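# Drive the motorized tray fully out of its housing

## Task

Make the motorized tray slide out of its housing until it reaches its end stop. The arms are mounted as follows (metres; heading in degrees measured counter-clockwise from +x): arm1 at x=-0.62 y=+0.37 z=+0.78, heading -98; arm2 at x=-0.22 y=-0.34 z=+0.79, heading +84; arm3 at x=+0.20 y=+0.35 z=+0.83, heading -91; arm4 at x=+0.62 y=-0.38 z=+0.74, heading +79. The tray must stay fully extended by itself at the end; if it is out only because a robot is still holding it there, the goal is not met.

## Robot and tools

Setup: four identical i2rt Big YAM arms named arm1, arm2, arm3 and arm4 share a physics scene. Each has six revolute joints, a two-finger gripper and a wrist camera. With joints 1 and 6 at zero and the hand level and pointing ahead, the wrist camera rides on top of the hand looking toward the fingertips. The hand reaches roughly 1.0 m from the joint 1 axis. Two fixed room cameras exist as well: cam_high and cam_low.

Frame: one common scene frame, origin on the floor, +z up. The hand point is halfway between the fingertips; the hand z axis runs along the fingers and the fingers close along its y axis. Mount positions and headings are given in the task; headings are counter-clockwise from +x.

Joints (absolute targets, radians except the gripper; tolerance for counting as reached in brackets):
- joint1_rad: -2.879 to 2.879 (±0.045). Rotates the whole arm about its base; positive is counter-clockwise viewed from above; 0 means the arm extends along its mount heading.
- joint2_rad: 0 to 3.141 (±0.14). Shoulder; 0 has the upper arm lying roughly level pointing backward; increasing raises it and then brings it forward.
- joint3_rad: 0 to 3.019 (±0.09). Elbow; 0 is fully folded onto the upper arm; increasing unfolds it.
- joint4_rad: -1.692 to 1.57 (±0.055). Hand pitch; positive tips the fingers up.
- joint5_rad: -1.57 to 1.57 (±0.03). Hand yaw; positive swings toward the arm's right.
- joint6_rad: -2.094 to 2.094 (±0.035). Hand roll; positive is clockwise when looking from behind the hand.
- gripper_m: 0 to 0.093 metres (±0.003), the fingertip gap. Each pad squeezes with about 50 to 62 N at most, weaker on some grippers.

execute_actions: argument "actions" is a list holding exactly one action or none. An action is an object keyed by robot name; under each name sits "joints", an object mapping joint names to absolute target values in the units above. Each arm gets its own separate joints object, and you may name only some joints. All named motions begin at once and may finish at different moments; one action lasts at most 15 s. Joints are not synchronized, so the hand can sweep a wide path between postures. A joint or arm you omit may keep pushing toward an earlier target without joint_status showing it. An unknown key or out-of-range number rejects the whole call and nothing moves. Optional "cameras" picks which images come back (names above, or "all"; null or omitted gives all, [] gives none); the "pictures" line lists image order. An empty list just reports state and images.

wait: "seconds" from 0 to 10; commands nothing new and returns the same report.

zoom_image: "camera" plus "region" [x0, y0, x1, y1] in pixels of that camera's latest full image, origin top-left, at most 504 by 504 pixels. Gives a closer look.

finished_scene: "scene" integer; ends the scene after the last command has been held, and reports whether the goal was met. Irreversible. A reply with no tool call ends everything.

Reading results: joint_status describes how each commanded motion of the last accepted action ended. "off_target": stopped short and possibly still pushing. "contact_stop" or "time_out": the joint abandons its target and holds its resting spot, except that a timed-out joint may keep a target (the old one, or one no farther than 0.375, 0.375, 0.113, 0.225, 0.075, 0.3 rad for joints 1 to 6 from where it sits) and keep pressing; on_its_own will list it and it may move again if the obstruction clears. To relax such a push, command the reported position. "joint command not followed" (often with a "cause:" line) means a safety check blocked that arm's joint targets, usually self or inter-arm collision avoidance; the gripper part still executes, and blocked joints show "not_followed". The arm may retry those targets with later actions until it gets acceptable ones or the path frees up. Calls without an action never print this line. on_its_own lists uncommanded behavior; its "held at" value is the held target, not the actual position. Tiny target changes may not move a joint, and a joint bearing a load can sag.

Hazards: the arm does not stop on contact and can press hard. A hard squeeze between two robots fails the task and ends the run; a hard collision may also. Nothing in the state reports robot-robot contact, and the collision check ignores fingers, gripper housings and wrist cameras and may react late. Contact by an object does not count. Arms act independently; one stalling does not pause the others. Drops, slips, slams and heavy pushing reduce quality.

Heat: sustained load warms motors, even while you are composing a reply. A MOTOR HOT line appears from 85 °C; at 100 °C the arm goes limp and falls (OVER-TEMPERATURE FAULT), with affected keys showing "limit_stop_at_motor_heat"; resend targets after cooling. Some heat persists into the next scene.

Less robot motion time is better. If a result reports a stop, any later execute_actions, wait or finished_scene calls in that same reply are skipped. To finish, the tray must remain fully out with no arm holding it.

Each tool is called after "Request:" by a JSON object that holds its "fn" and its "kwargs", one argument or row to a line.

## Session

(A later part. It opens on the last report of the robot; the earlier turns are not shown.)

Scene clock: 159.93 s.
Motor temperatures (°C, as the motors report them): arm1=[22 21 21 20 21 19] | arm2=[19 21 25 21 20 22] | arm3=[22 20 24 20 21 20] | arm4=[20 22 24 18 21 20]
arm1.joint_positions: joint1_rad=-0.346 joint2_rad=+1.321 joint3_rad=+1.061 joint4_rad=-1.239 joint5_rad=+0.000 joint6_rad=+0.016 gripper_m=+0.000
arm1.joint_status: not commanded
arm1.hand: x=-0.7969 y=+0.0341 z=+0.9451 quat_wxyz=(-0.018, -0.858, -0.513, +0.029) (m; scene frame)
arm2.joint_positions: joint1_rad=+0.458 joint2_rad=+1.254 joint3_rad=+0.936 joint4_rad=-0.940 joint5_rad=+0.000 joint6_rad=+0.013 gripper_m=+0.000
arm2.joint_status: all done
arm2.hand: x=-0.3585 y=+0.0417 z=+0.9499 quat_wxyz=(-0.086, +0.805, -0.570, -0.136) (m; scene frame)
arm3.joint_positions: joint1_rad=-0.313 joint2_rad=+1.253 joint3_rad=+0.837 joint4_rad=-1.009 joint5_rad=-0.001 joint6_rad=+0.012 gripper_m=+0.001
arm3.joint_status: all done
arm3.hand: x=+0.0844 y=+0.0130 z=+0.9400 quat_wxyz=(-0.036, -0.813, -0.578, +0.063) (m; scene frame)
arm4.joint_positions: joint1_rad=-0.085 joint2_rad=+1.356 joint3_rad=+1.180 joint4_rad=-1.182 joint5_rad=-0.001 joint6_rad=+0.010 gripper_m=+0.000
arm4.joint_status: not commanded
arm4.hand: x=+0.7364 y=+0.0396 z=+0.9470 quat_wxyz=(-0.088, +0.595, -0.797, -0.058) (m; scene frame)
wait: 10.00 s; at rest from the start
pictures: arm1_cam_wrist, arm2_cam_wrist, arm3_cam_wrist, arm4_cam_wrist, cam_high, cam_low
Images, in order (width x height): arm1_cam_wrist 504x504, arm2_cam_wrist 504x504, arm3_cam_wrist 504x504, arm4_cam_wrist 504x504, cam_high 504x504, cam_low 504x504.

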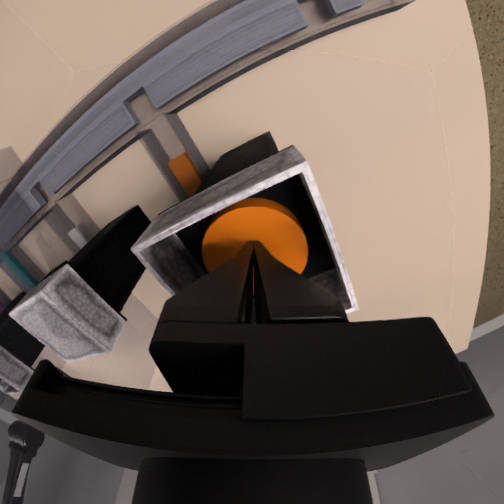

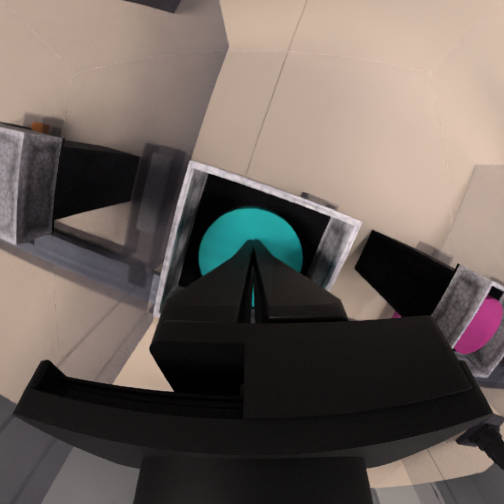

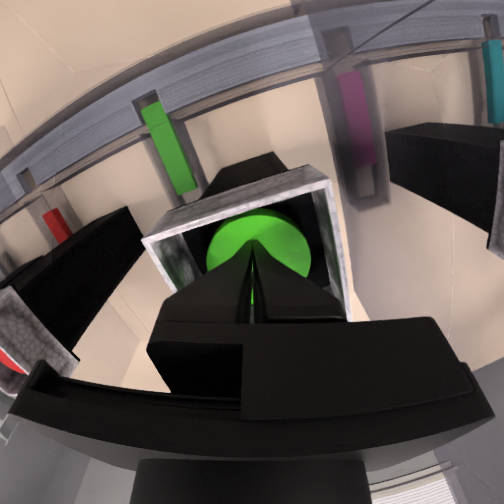

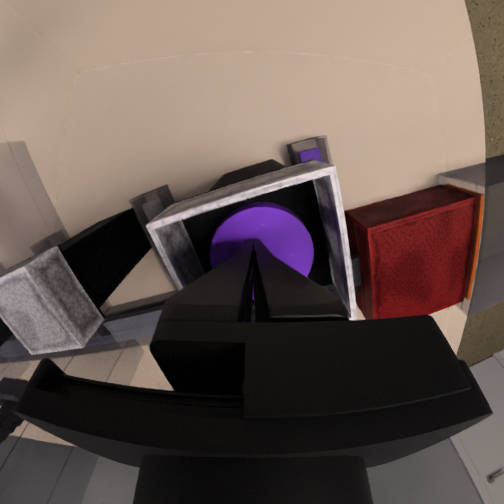

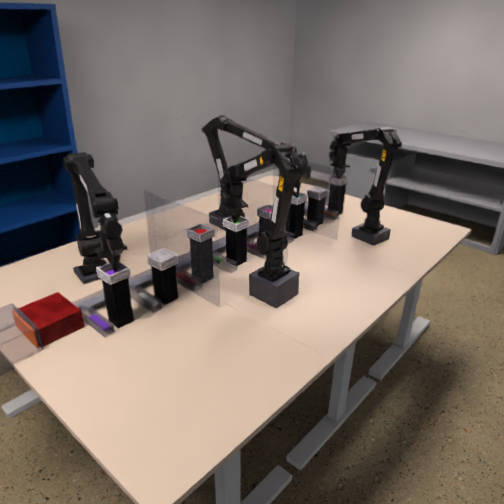

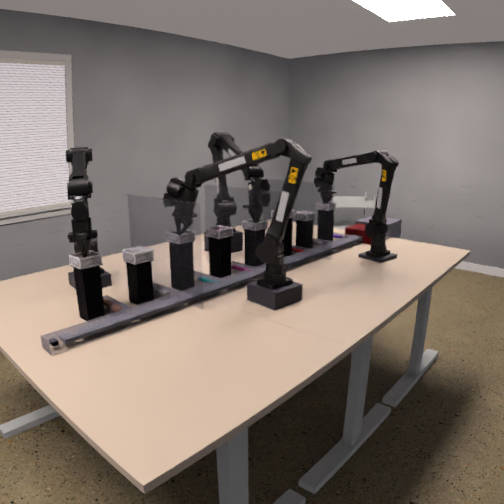

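Request:
{"fn": "wait", "kwargs": {
  "seconds": 10
}}

Scene clock: 170.63 s.
Motor temperatures (°C, as the motors report them): arm1=[22 21 21 20 21 19] | arm2=[19 21 25 21 20 22] | arm3=[22 20 24 20 21 20] | arm4=[20 22 24 18 21 20]
arm1.joint_positions: joint1_rad=-0.346 joint2_rad=+1.321 joint3_rad=+1.061 joint4_rad=-1.239 joint5_rad=+0.000 joint6_rad=+0.016 gripper_m=+0.000
arm1.joint_status: not commanded
arm1.hand: x=-0.7969 y=+0.0341 z=+0.9451 quat_wxyz=(-0.018, -0.858, -0.513, +0.029) (m; scene frame)
arm2.joint_positions: joint1_rad=+0.458 joint2_rad=+1.254 joint3_rad=+0.936 joint4_rad=-0.940 joint5_rad=+0.000 joint6_rad=+0.013 gripper_m=+0.000
arm2.joint_status: all done
arm2.hand: x=-0.3585 y=+0.0417 z=+0.9499 quat_wxyz=(-0.086, +0.805, -0.570, -0.136) (m; scene frame)
arm3.joint_positions: joint1_rad=-0.313 joint2_rad=+1.253 joint3_rad=+0.837 joint4_rad=-1.009 joint5_rad=-0.001 joint6_rad=+0.012 gripper_m=+0.001
arm3.joint_status: all done
arm3.hand: x=+0.0844 y=+0.0130 z=+0.9400 quat_wxyz=(-0.036, -0.813, -0.578, +0.063) (m; scene frame)
arm4.joint_positions: joint1_rad=-0.085 joint2_rad=+1.356 joint3_rad=+1.180 joint4_rad=-1.182 joint5_rad=-0.001 joint6_rad=+0.010 gripper_m=+0.000
arm4.joint_status: not commanded
arm4.hand: x=+0.7364 y=+0.0396 z=+0.9470 quat_wxyz=(-0.088, +0.595, -0.797, -0.058) (m; scene frame)
wait: 10.00 s; at rest from the start
pictures: arm1_cam_wrist, arm2_cam_wrist, arm3_cam_wrist, arm4_cam_wrist, cam_high, cam_low
Images, in order (width x height): arm1_cam_wrist 504x504, arm2_cam_wrist 504x504, arm3_cam_wrist 504x504, arm4_cam_wrist 504x504, cam_high 504x504, cam_low 504x504.

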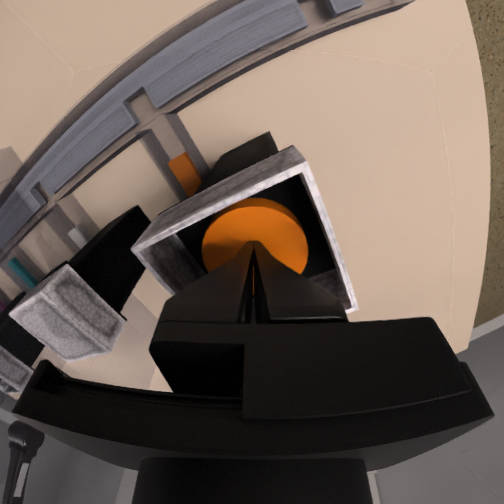

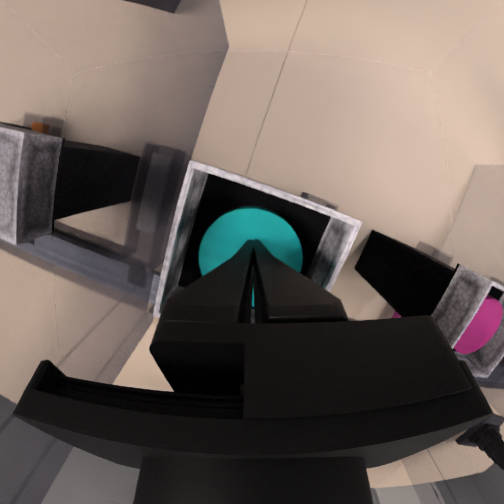

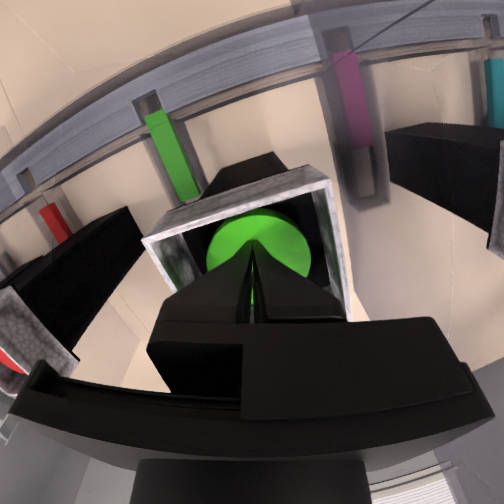

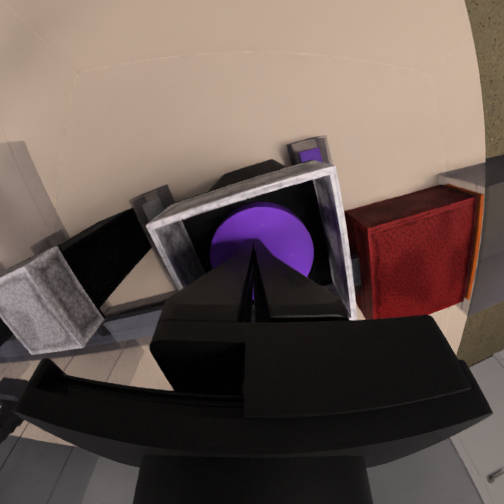

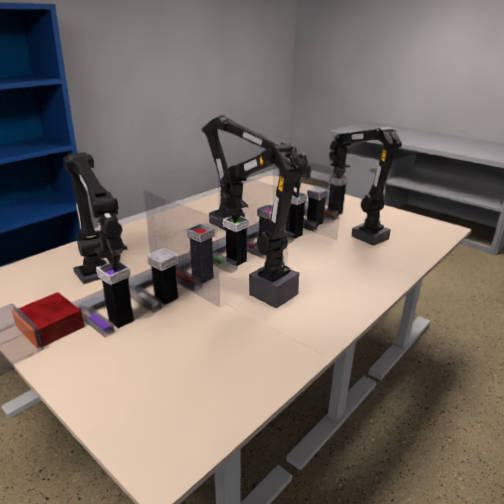

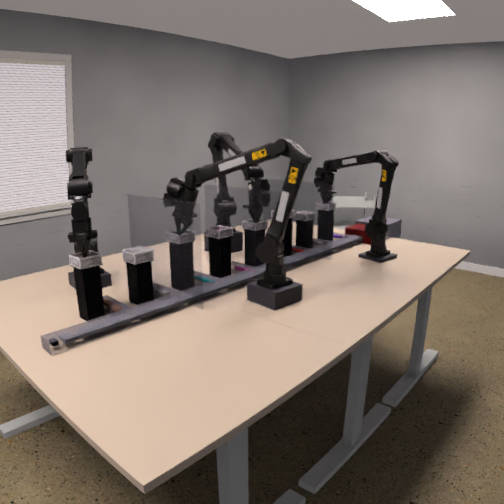

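Request:
{"fn": "execute_actions", "kwargs": {
  "actions": [
    {"arm2":{"joints":{"joint2_rad":1.13}}}
  ],
  "cameras": []
}}

Request:
{"fn": "execute_actions", "kwargs": {
  "actions": [
    {"arm2":{"joints":{"joint1_rad":-0.085,"joint4_rad":-1.05}}}
  ],
  "cameras": []
}}

Request:
{"fn": "execute_actions", "kwargs": {
  "actions": [
    {"arm2":{"joints":{"joint2_rad":1.33}}}
  ],
  "cameras": ["arm2_cam_wrist","arm3_cam_wrist","cam_high"]
}}

Scene clock: 172.87 s.
Motor temperatures (°C, as the motors report them): arm1=[22 21 21 20 21 19] | arm2=[19 21 25 21 20 22] | arm3=[22 20 24 20 21 20] | arm4=[20 22 24 18 21 20]
arm1.joint_positions: joint1_rad=-0.346 joint2_rad=+1.321 joint3_rad=+1.061 joint4_rad=-1.239 joint5_rad=+0.000 joint6_rad=+0.016 gripper_m=+0.000
arm1.joint_status: not commanded
arm1.hand: x=-0.7969 y=+0.0341 z=+0.9451 quat_wxyz=(-0.018, -0.858, -0.513, +0.029) (m; scene frame)
arm2.joint_positions: joint1_rad=+0.458 joint2_rad=+1.119 joint3_rad=+0.936 joint4_rad=-0.940 joint5_rad=+0.000 joint6_rad=+0.013 gripper_m=+0.000
arm2.joint_status: all done
arm2.hand: x=-0.3552 y=+0.0346 z=+1.0012 quat_wxyz=(-0.123, +0.795, -0.563, -0.190) (m; scene frame)
arm3.joint_positions: joint1_rad=-0.313 joint2_rad=+1.253 joint3_rad=+0.837 joint4_rad=-1.009 joint5_rad=-0.001 joint6_rad=+0.012 gripper_m=+0.001
arm3.joint_status: not commanded
arm3.hand: x=+0.0844 y=+0.0130 z=+0.9400 quat_wxyz=(-0.036, -0.813, -0.578, +0.063) (m; scene frame)
arm4.joint_positions: joint1_rad=-0.085 joint2_rad=+1.356 joint3_rad=+1.180 joint4_rad=-1.182 joint5_rad=-0.001 joint6_rad=+0.010 gripper_m=+0.000
arm4.joint_status: not commanded
arm4.hand: x=+0.7364 y=+0.0396 z=+0.9470 quat_wxyz=(-0.088, +0.595, -0.797, -0.058) (m; scene frame)
pictures: none
No camera images: the call's "cameras" was empty. Leave "cameras" out to get every camera's image.

Scene clock: 174.03 s.
Motor temperatures (°C, as the motors report them): arm1=[22 21 21 20 21 19] | arm2=[19 21 26 21 20 22] | arm3=[22 20 24 20 21 20] | arm4=[20 22 24 18 21 20]
arm1.joint_positions: joint1_rad=-0.346 joint2_rad=+1.321 joint3_rad=+1.061 joint4_rad=-1.239 joint5_rad=+0.000 joint6_rad=+0.016 gripper_m=+0.000
arm1.joint_status: not commanded
arm1.hand: x=-0.7969 y=+0.0341 z=+0.9451 quat_wxyz=(-0.018, -0.858, -0.513, +0.029) (m; scene frame)
arm2.joint_positions: joint1_rad=-0.084 joint2_rad=+1.119 joint3_rad=+0.936 joint4_rad=-1.032 joint5_rad=+0.000 joint6_rad=+0.013 gripper_m=+0.000
arm2.joint_status: all done
arm2.hand: x=-0.1456 y=+0.0315 z=+0.9893 quat_wxyz=(-0.131, +0.621, -0.764, -0.120) (m; scene frame)
arm3.joint_positions: joint1_rad=-0.313 joint2_rad=+1.253 joint3_rad=+0.837 joint4_rad=-1.009 joint5_rad=-0.001 joint6_rad=+0.012 gripper_m=+0.001
arm3.joint_status: not commanded
arm3.hand: x=+0.0844 y=+0.0130 z=+0.9400 quat_wxyz=(-0.036, -0.813, -0.578, +0.063) (m; scene frame)
arm4.joint_positions: joint1_rad=-0.085 joint2_rad=+1.356 joint3_rad=+1.180 joint4_rad=-1.182 joint5_rad=-0.001 joint6_rad=+0.010 gripper_m=+0.000
arm4.joint_status: not commanded
arm4.hand: x=+0.7364 y=+0.0396 z=+0.9470 quat_wxyz=(-0.088, +0.595, -0.797, -0.058) (m; scene frame)
pictures: none
No camera images: the call's "cameras" was empty. Leave "cameras" out to get every camera's image.

Scene clock: 174.87 s.
Motor temperatures (°C, as the motors report them): arm1=[22 21 21 20 21 19] | arm2=[19 21 26 21 20 22] | arm3=[22 20 24 20 21 20] | arm4=[20 22 24 18 21 20]
arm1.joint_positions: joint1_rad=-0.346 joint2_rad=+1.321 joint3_rad=+1.061 joint4_rad=-1.239 joint5_rad=+0.000 joint6_rad=+0.016 gripper_m=+0.000
arm1.joint_status: not commanded
arm1.hand: x=-0.7969 y=+0.0341 z=+0.9451 quat_wxyz=(-0.018, -0.858, -0.513, +0.029) (m; scene frame)
arm2.joint_positions: joint1_rad=-0.084 joint2_rad=+1.294 joint3_rad=+0.947 joint4_rad=-1.035 joint5_rad=+0.001 joint6_rad=+0.013 gripper_m=+0.000
arm2.joint_status: all done
arm2.hand: x=-0.1445 y=+0.0418 z=+0.9304 quat_wxyz=(-0.068, +0.629, -0.772, -0.066) (m; scene frame)
arm3.joint_positions: joint1_rad=-0.313 joint2_rad=+1.253 joint3_rad=+0.837 joint4_rad=-1.009 joint5_rad=-0.001 joint6_rad=+0.012 gripper_m=+0.001
arm3.joint_status: not commanded
arm3.hand: x=+0.0844 y=+0.0130 z=+0.9400 quat_wxyz=(-0.036, -0.813, -0.578, +0.063) (m; scene frame)
arm4.joint_positions: joint1_rad=-0.085 joint2_rad=+1.356 joint3_rad=+1.180 joint4_rad=-1.182 joint5_rad=-0.001 joint6_rad=+0.010 gripper_m=+0.000
arm4.joint_status: not commanded
arm4.hand: x=+0.7364 y=+0.0396 z=+0.9470 quat_wxyz=(-0.088, +0.595, -0.797, -0.058) (m; scene frame)
pictures: arm2_cam_wrist, arm3_cam_wrist, cam_high
Images, in order (width x height): arm2_cam_wrist 504x504, arm3_cam_wrist 504x504, cam_high 504x504.

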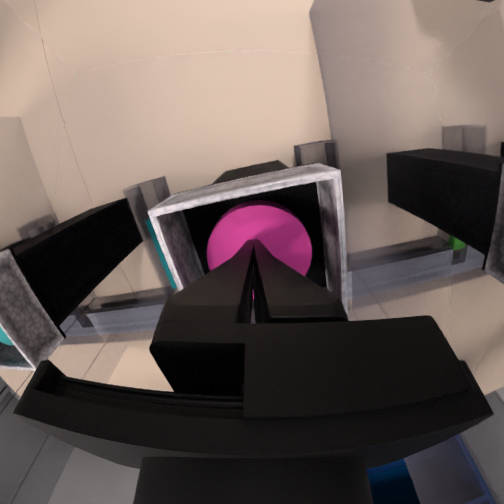

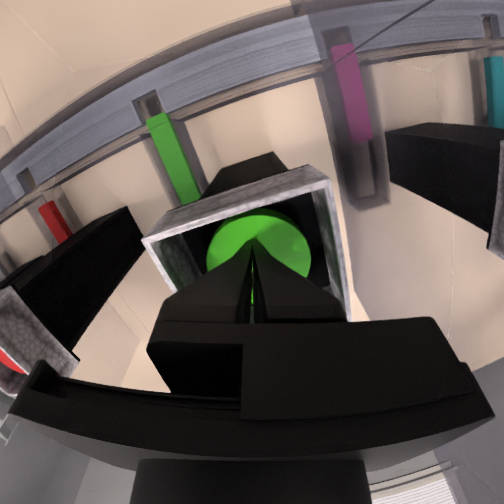

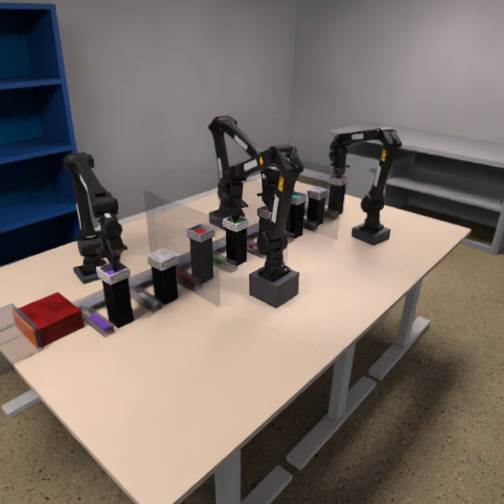

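Request:
{"fn": "wait", "kwargs": {
  "seconds": 2
}}

Scene clock: 177.17 s.
Motor temperatures (°C, as the motors report them): arm1=[22 21 21 20 21 19] | arm2=[19 21 26 21 20 22] | arm3=[22 20 24 20 21 20] | arm4=[20 22 24 18 21 20]
arm1.joint_positions: joint1_rad=-0.346 joint2_rad=+1.321 joint3_rad=+1.061 joint4_rad=-1.239 joint5_rad=+0.000 joint6_rad=+0.016 gripper_m=+0.000
arm1.joint_status: not commanded
arm1.hand: x=-0.7969 y=+0.0341 z=+0.9451 quat_wxyz=(-0.018, -0.858, -0.513, +0.029) (m; scene frame)
arm2.joint_positions: joint1_rad=-0.084 joint2_rad=+1.294 joint3_rad=+0.947 joint4_rad=-1.035 joint5_rad=+0.001 joint6_rad=+0.013 gripper_m=+0.000
arm2.joint_status: all done
arm2.hand: x=-0.1445 y=+0.0418 z=+0.9304 quat_wxyz=(-0.068, +0.629, -0.772, -0.066) (m; scene frame)
arm3.joint_positions: joint1_rad=-0.313 joint2_rad=+1.253 joint3_rad=+0.837 joint4_rad=-1.009 joint5_rad=-0.001 joint6_rad=+0.012 gripper_m=+0.001
arm3.joint_status: not commanded
arm3.hand: x=+0.0844 y=+0.0130 z=+0.9400 quat_wxyz=(-0.036, -0.813, -0.578, +0.063) (m; scene frame)
arm4.joint_positions: joint1_rad=-0.085 joint2_rad=+1.356 joint3_rad=+1.180 joint4_rad=-1.182 joint5_rad=-0.001 joint6_rad=+0.010 gripper_m=+0.000
arm4.joint_status: not commanded
arm4.hand: x=+0.7364 y=+0.0396 z=+0.9470 quat_wxyz=(-0.088, +0.595, -0.797, -0.058) (m; scene frame)
wait: 2.00 s; at rest from the start
pictures: arm1_cam_wrist, arm2_cam_wrist, arm3_cam_wrist, arm4_cam_wrist, cam_high, cam_low
Images, in order (width x height): arm1_cam_wrist 504x504, arm2_cam_wrist 504x504, arm3_cam_wrist 504x504, arm4_cam_wrist 504x504, cam_high 504x504, cam_low 504x504.

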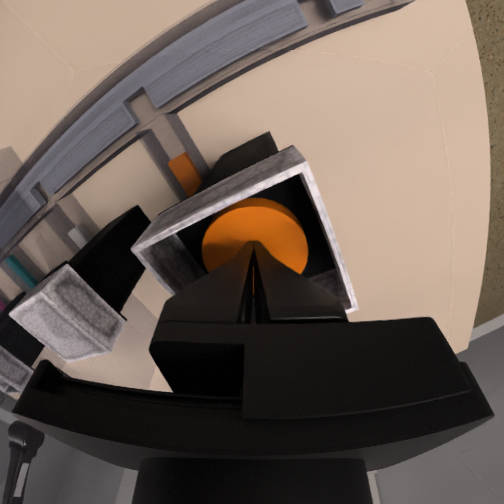

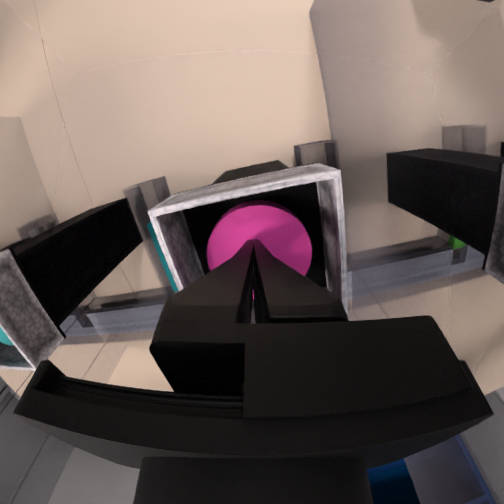

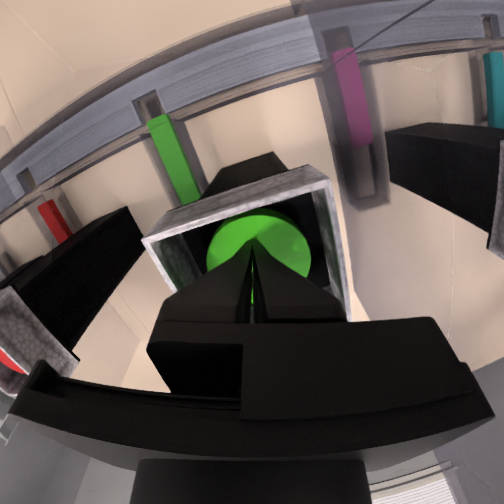

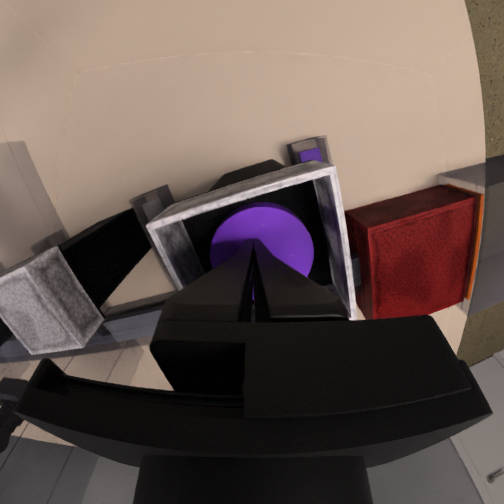

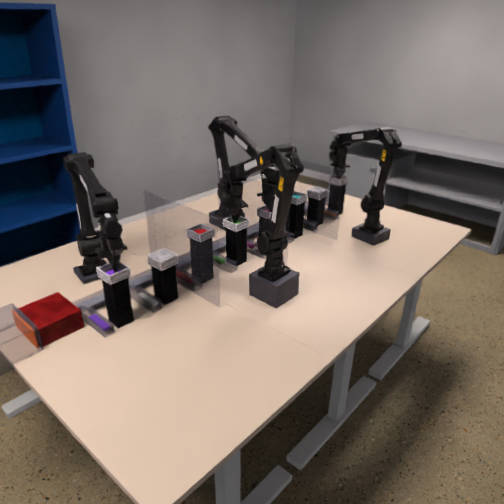

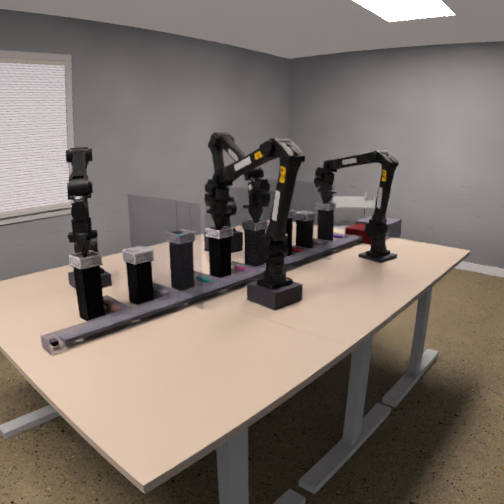

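Request:
{"fn": "wait", "kwargs": {
  "seconds": 8
}}

Scene clock: 185.43 s.
Motor temperatures (°C, as the motors report them): arm1=[22 21 21 20 21 19] | arm2=[19 21 25 21 20 22] | arm3=[22 20 24 20 21 20] | arm4=[20 22 24 18 21 20]
arm1.joint_positions: joint1_rad=-0.346 joint2_rad=+1.321 joint3_rad=+1.061 joint4_rad=-1.239 joint5_rad=+0.000 joint6_rad=+0.016 gripper_m=+0.000
arm1.joint_status: not commanded
arm1.hand: x=-0.7969 y=+0.0341 z=+0.9451 quat_wxyz=(-0.018, -0.858, -0.513, +0.029) (m; scene frame)
arm2.joint_positions: joint1_rad=-0.084 joint2_rad=+1.294 joint3_rad=+0.947 joint4_rad=-1.035 joint5_rad=+0.001 joint6_rad=+0.013 gripper_m=+0.000
arm2.joint_status: all done
arm2.hand: x=-0.1445 y=+0.0418 z=+0.9304 quat_wxyz=(-0.068, +0.629, -0.772, -0.066) (m; scene frame)
arm3.joint_positions: joint1_rad=-0.313 joint2_rad=+1.253 joint3_rad=+0.837 joint4_rad=-1.009 joint5_rad=-0.001 joint6_rad=+0.012 gripper_m=+0.001
arm3.joint_status: not commanded
arm3.hand: x=+0.0844 y=+0.0130 z=+0.9400 quat_wxyz=(-0.036, -0.813, -0.578, +0.063) (m; scene frame)
arm4.joint_positions: joint1_rad=-0.085 joint2_rad=+1.356 joint3_rad=+1.180 joint4_rad=-1.182 joint5_rad=-0.001 joint6_rad=+0.010 gripper_m=+0.000
arm4.joint_status: not commanded
arm4.hand: x=+0.7364 y=+0.0396 z=+0.9470 quat_wxyz=(-0.088, +0.595, -0.797, -0.058) (m; scene frame)
wait: 8.00 s; at rest from the start
pictures: arm1_cam_wrist, arm2_cam_wrist, arm3_cam_wrist, arm4_cam_wrist, cam_high, cam_low
Images, in order (width x height): arm1_cam_wrist 504x504, arm2_cam_wrist 504x504, arm3_cam_wrist 504x504, arm4_cam_wrist 504x504, cam_high 504x504, cam_low 504x504.

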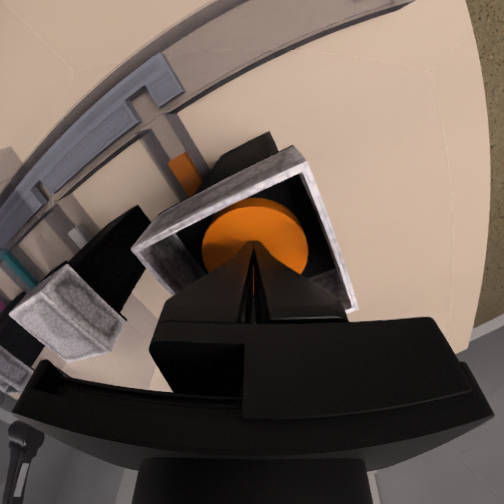

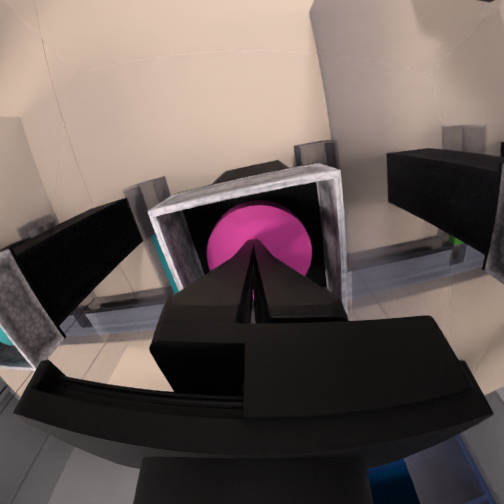

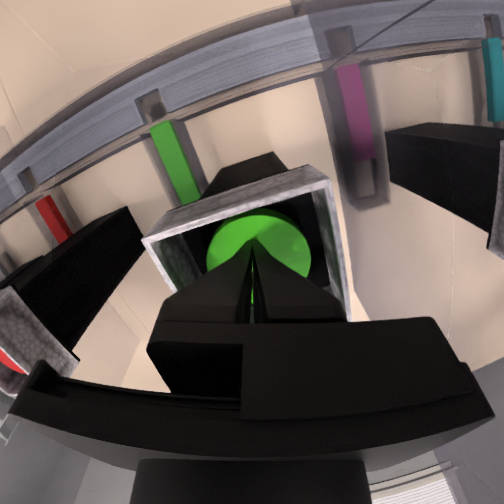

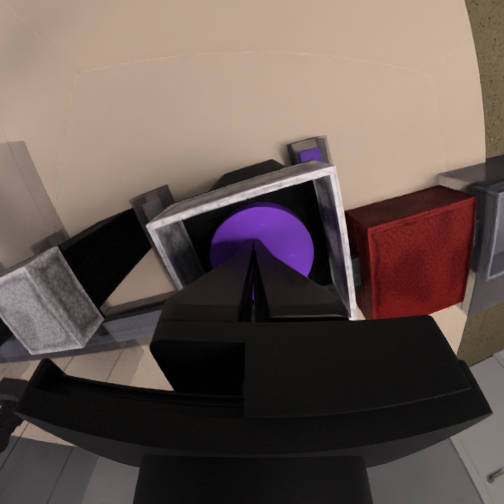

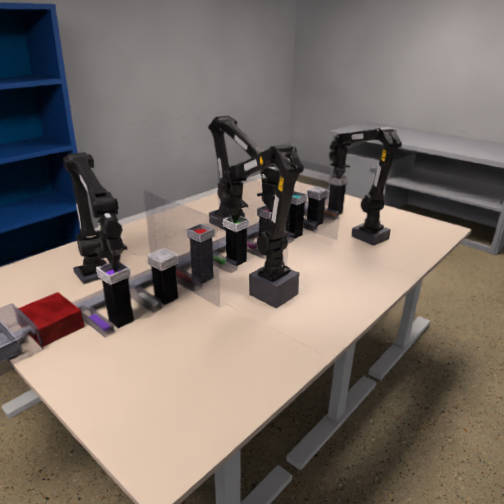

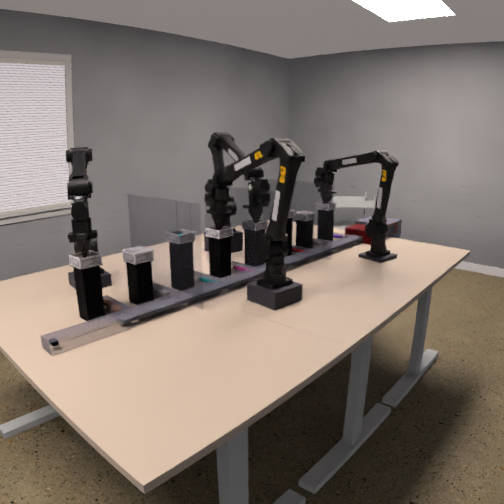

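Request:
{"fn": "execute_actions", "kwargs": {
  "actions": [
    {"arm1":{"joints":{"joint2_rad":1.24,"joint3_rad":1.07}},"arm2":{"joints":{"joint2_rad":1.22}},"arm3":{"joints":{"joint2_rad":1.17}},"arm4":{"joints":{"joint2_rad":1.28,"joint3_rad":1.19}}}
  ],
  "cameras": ["arm1_cam_wrist","cam_high"]
}}

Scene clock: 187.60 s.
Motor temperatures (°C, as the motors report them): arm1=[22 21 21 20 21 19] | arm2=[19 21 25 21 20 22] | arm3=[22 20 24 20 21 20] | arm4=[20 22 24 18 21 20]
arm1.joint_positions: joint1_rad=-0.346 joint2_rad=+1.249 joint3_rad=+1.061 joint4_rad=-1.230 joint5_rad=+0.000 joint6_rad=+0.016 gripper_m=+0.000
arm1.joint_status: all done
arm1.hand: x=-0.7962 y=+0.0355 z=+0.9712 quat_wxyz=(-0.039, -0.856, -0.512, +0.064) (m; scene frame)
arm2.joint_positions: joint1_rad=-0.084 joint2_rad=+1.221 joint3_rad=+0.946 joint4_rad=-1.035 joint5_rad=+0.001 joint6_rad=+0.013 gripper_m=+0.000
arm2.joint_status: all done
arm2.hand: x=-0.1445 y=+0.0396 z=+0.9571 quat_wxyz=(-0.096, +0.626, -0.769, -0.090) (m; scene frame)
arm3.joint_positions: joint1_rad=-0.313 joint2_rad=+1.172 joint3_rad=+0.836 joint4_rad=-1.009 joint5_rad=-0.001 joint6_rad=+0.012 gripper_m=+0.001
arm3.joint_status: all done
arm3.hand: x=+0.0849 y=+0.0129 z=+0.9665 quat_wxyz=(-0.059, -0.810, -0.576, +0.095) (m; scene frame)
arm4.joint_positions: joint1_rad=-0.085 joint2_rad=+1.295 joint3_rad=+1.180 joint4_rad=-1.180 joint5_rad=-0.001 joint6_rad=+0.010 gripper_m=+0.000
arm4.joint_status: all done
arm4.hand: x=+0.7347 y=+0.0350 z=+0.9722 quat_wxyz=(-0.113, +0.593, -0.794, -0.077) (m; scene frame)
pictures: arm1_cam_wrist, cam_high
Images, in order (width x height): arm1_cam_wrist 504x504, cam_high 504x504.

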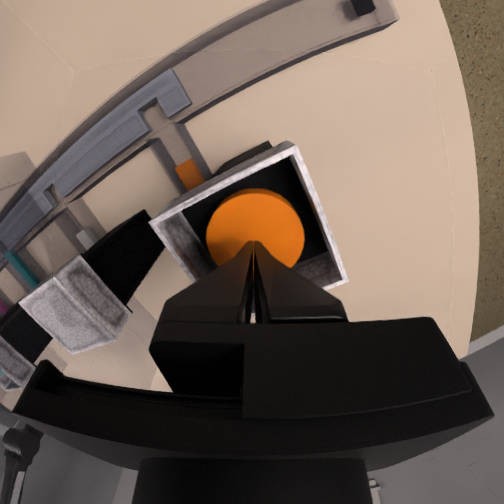

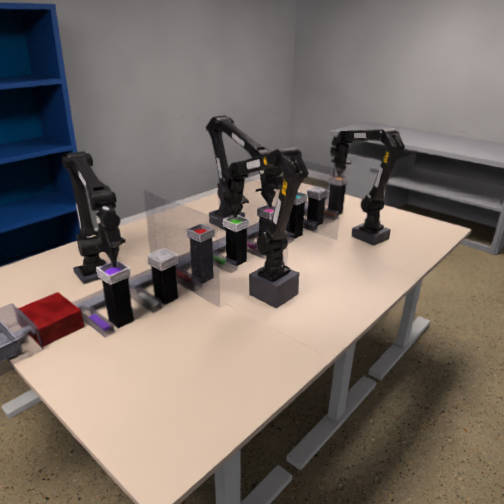

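Request:
{"fn": "finished_scene", "kwargs": {
  "scene": 1
}}

The scene is finished: the task was done.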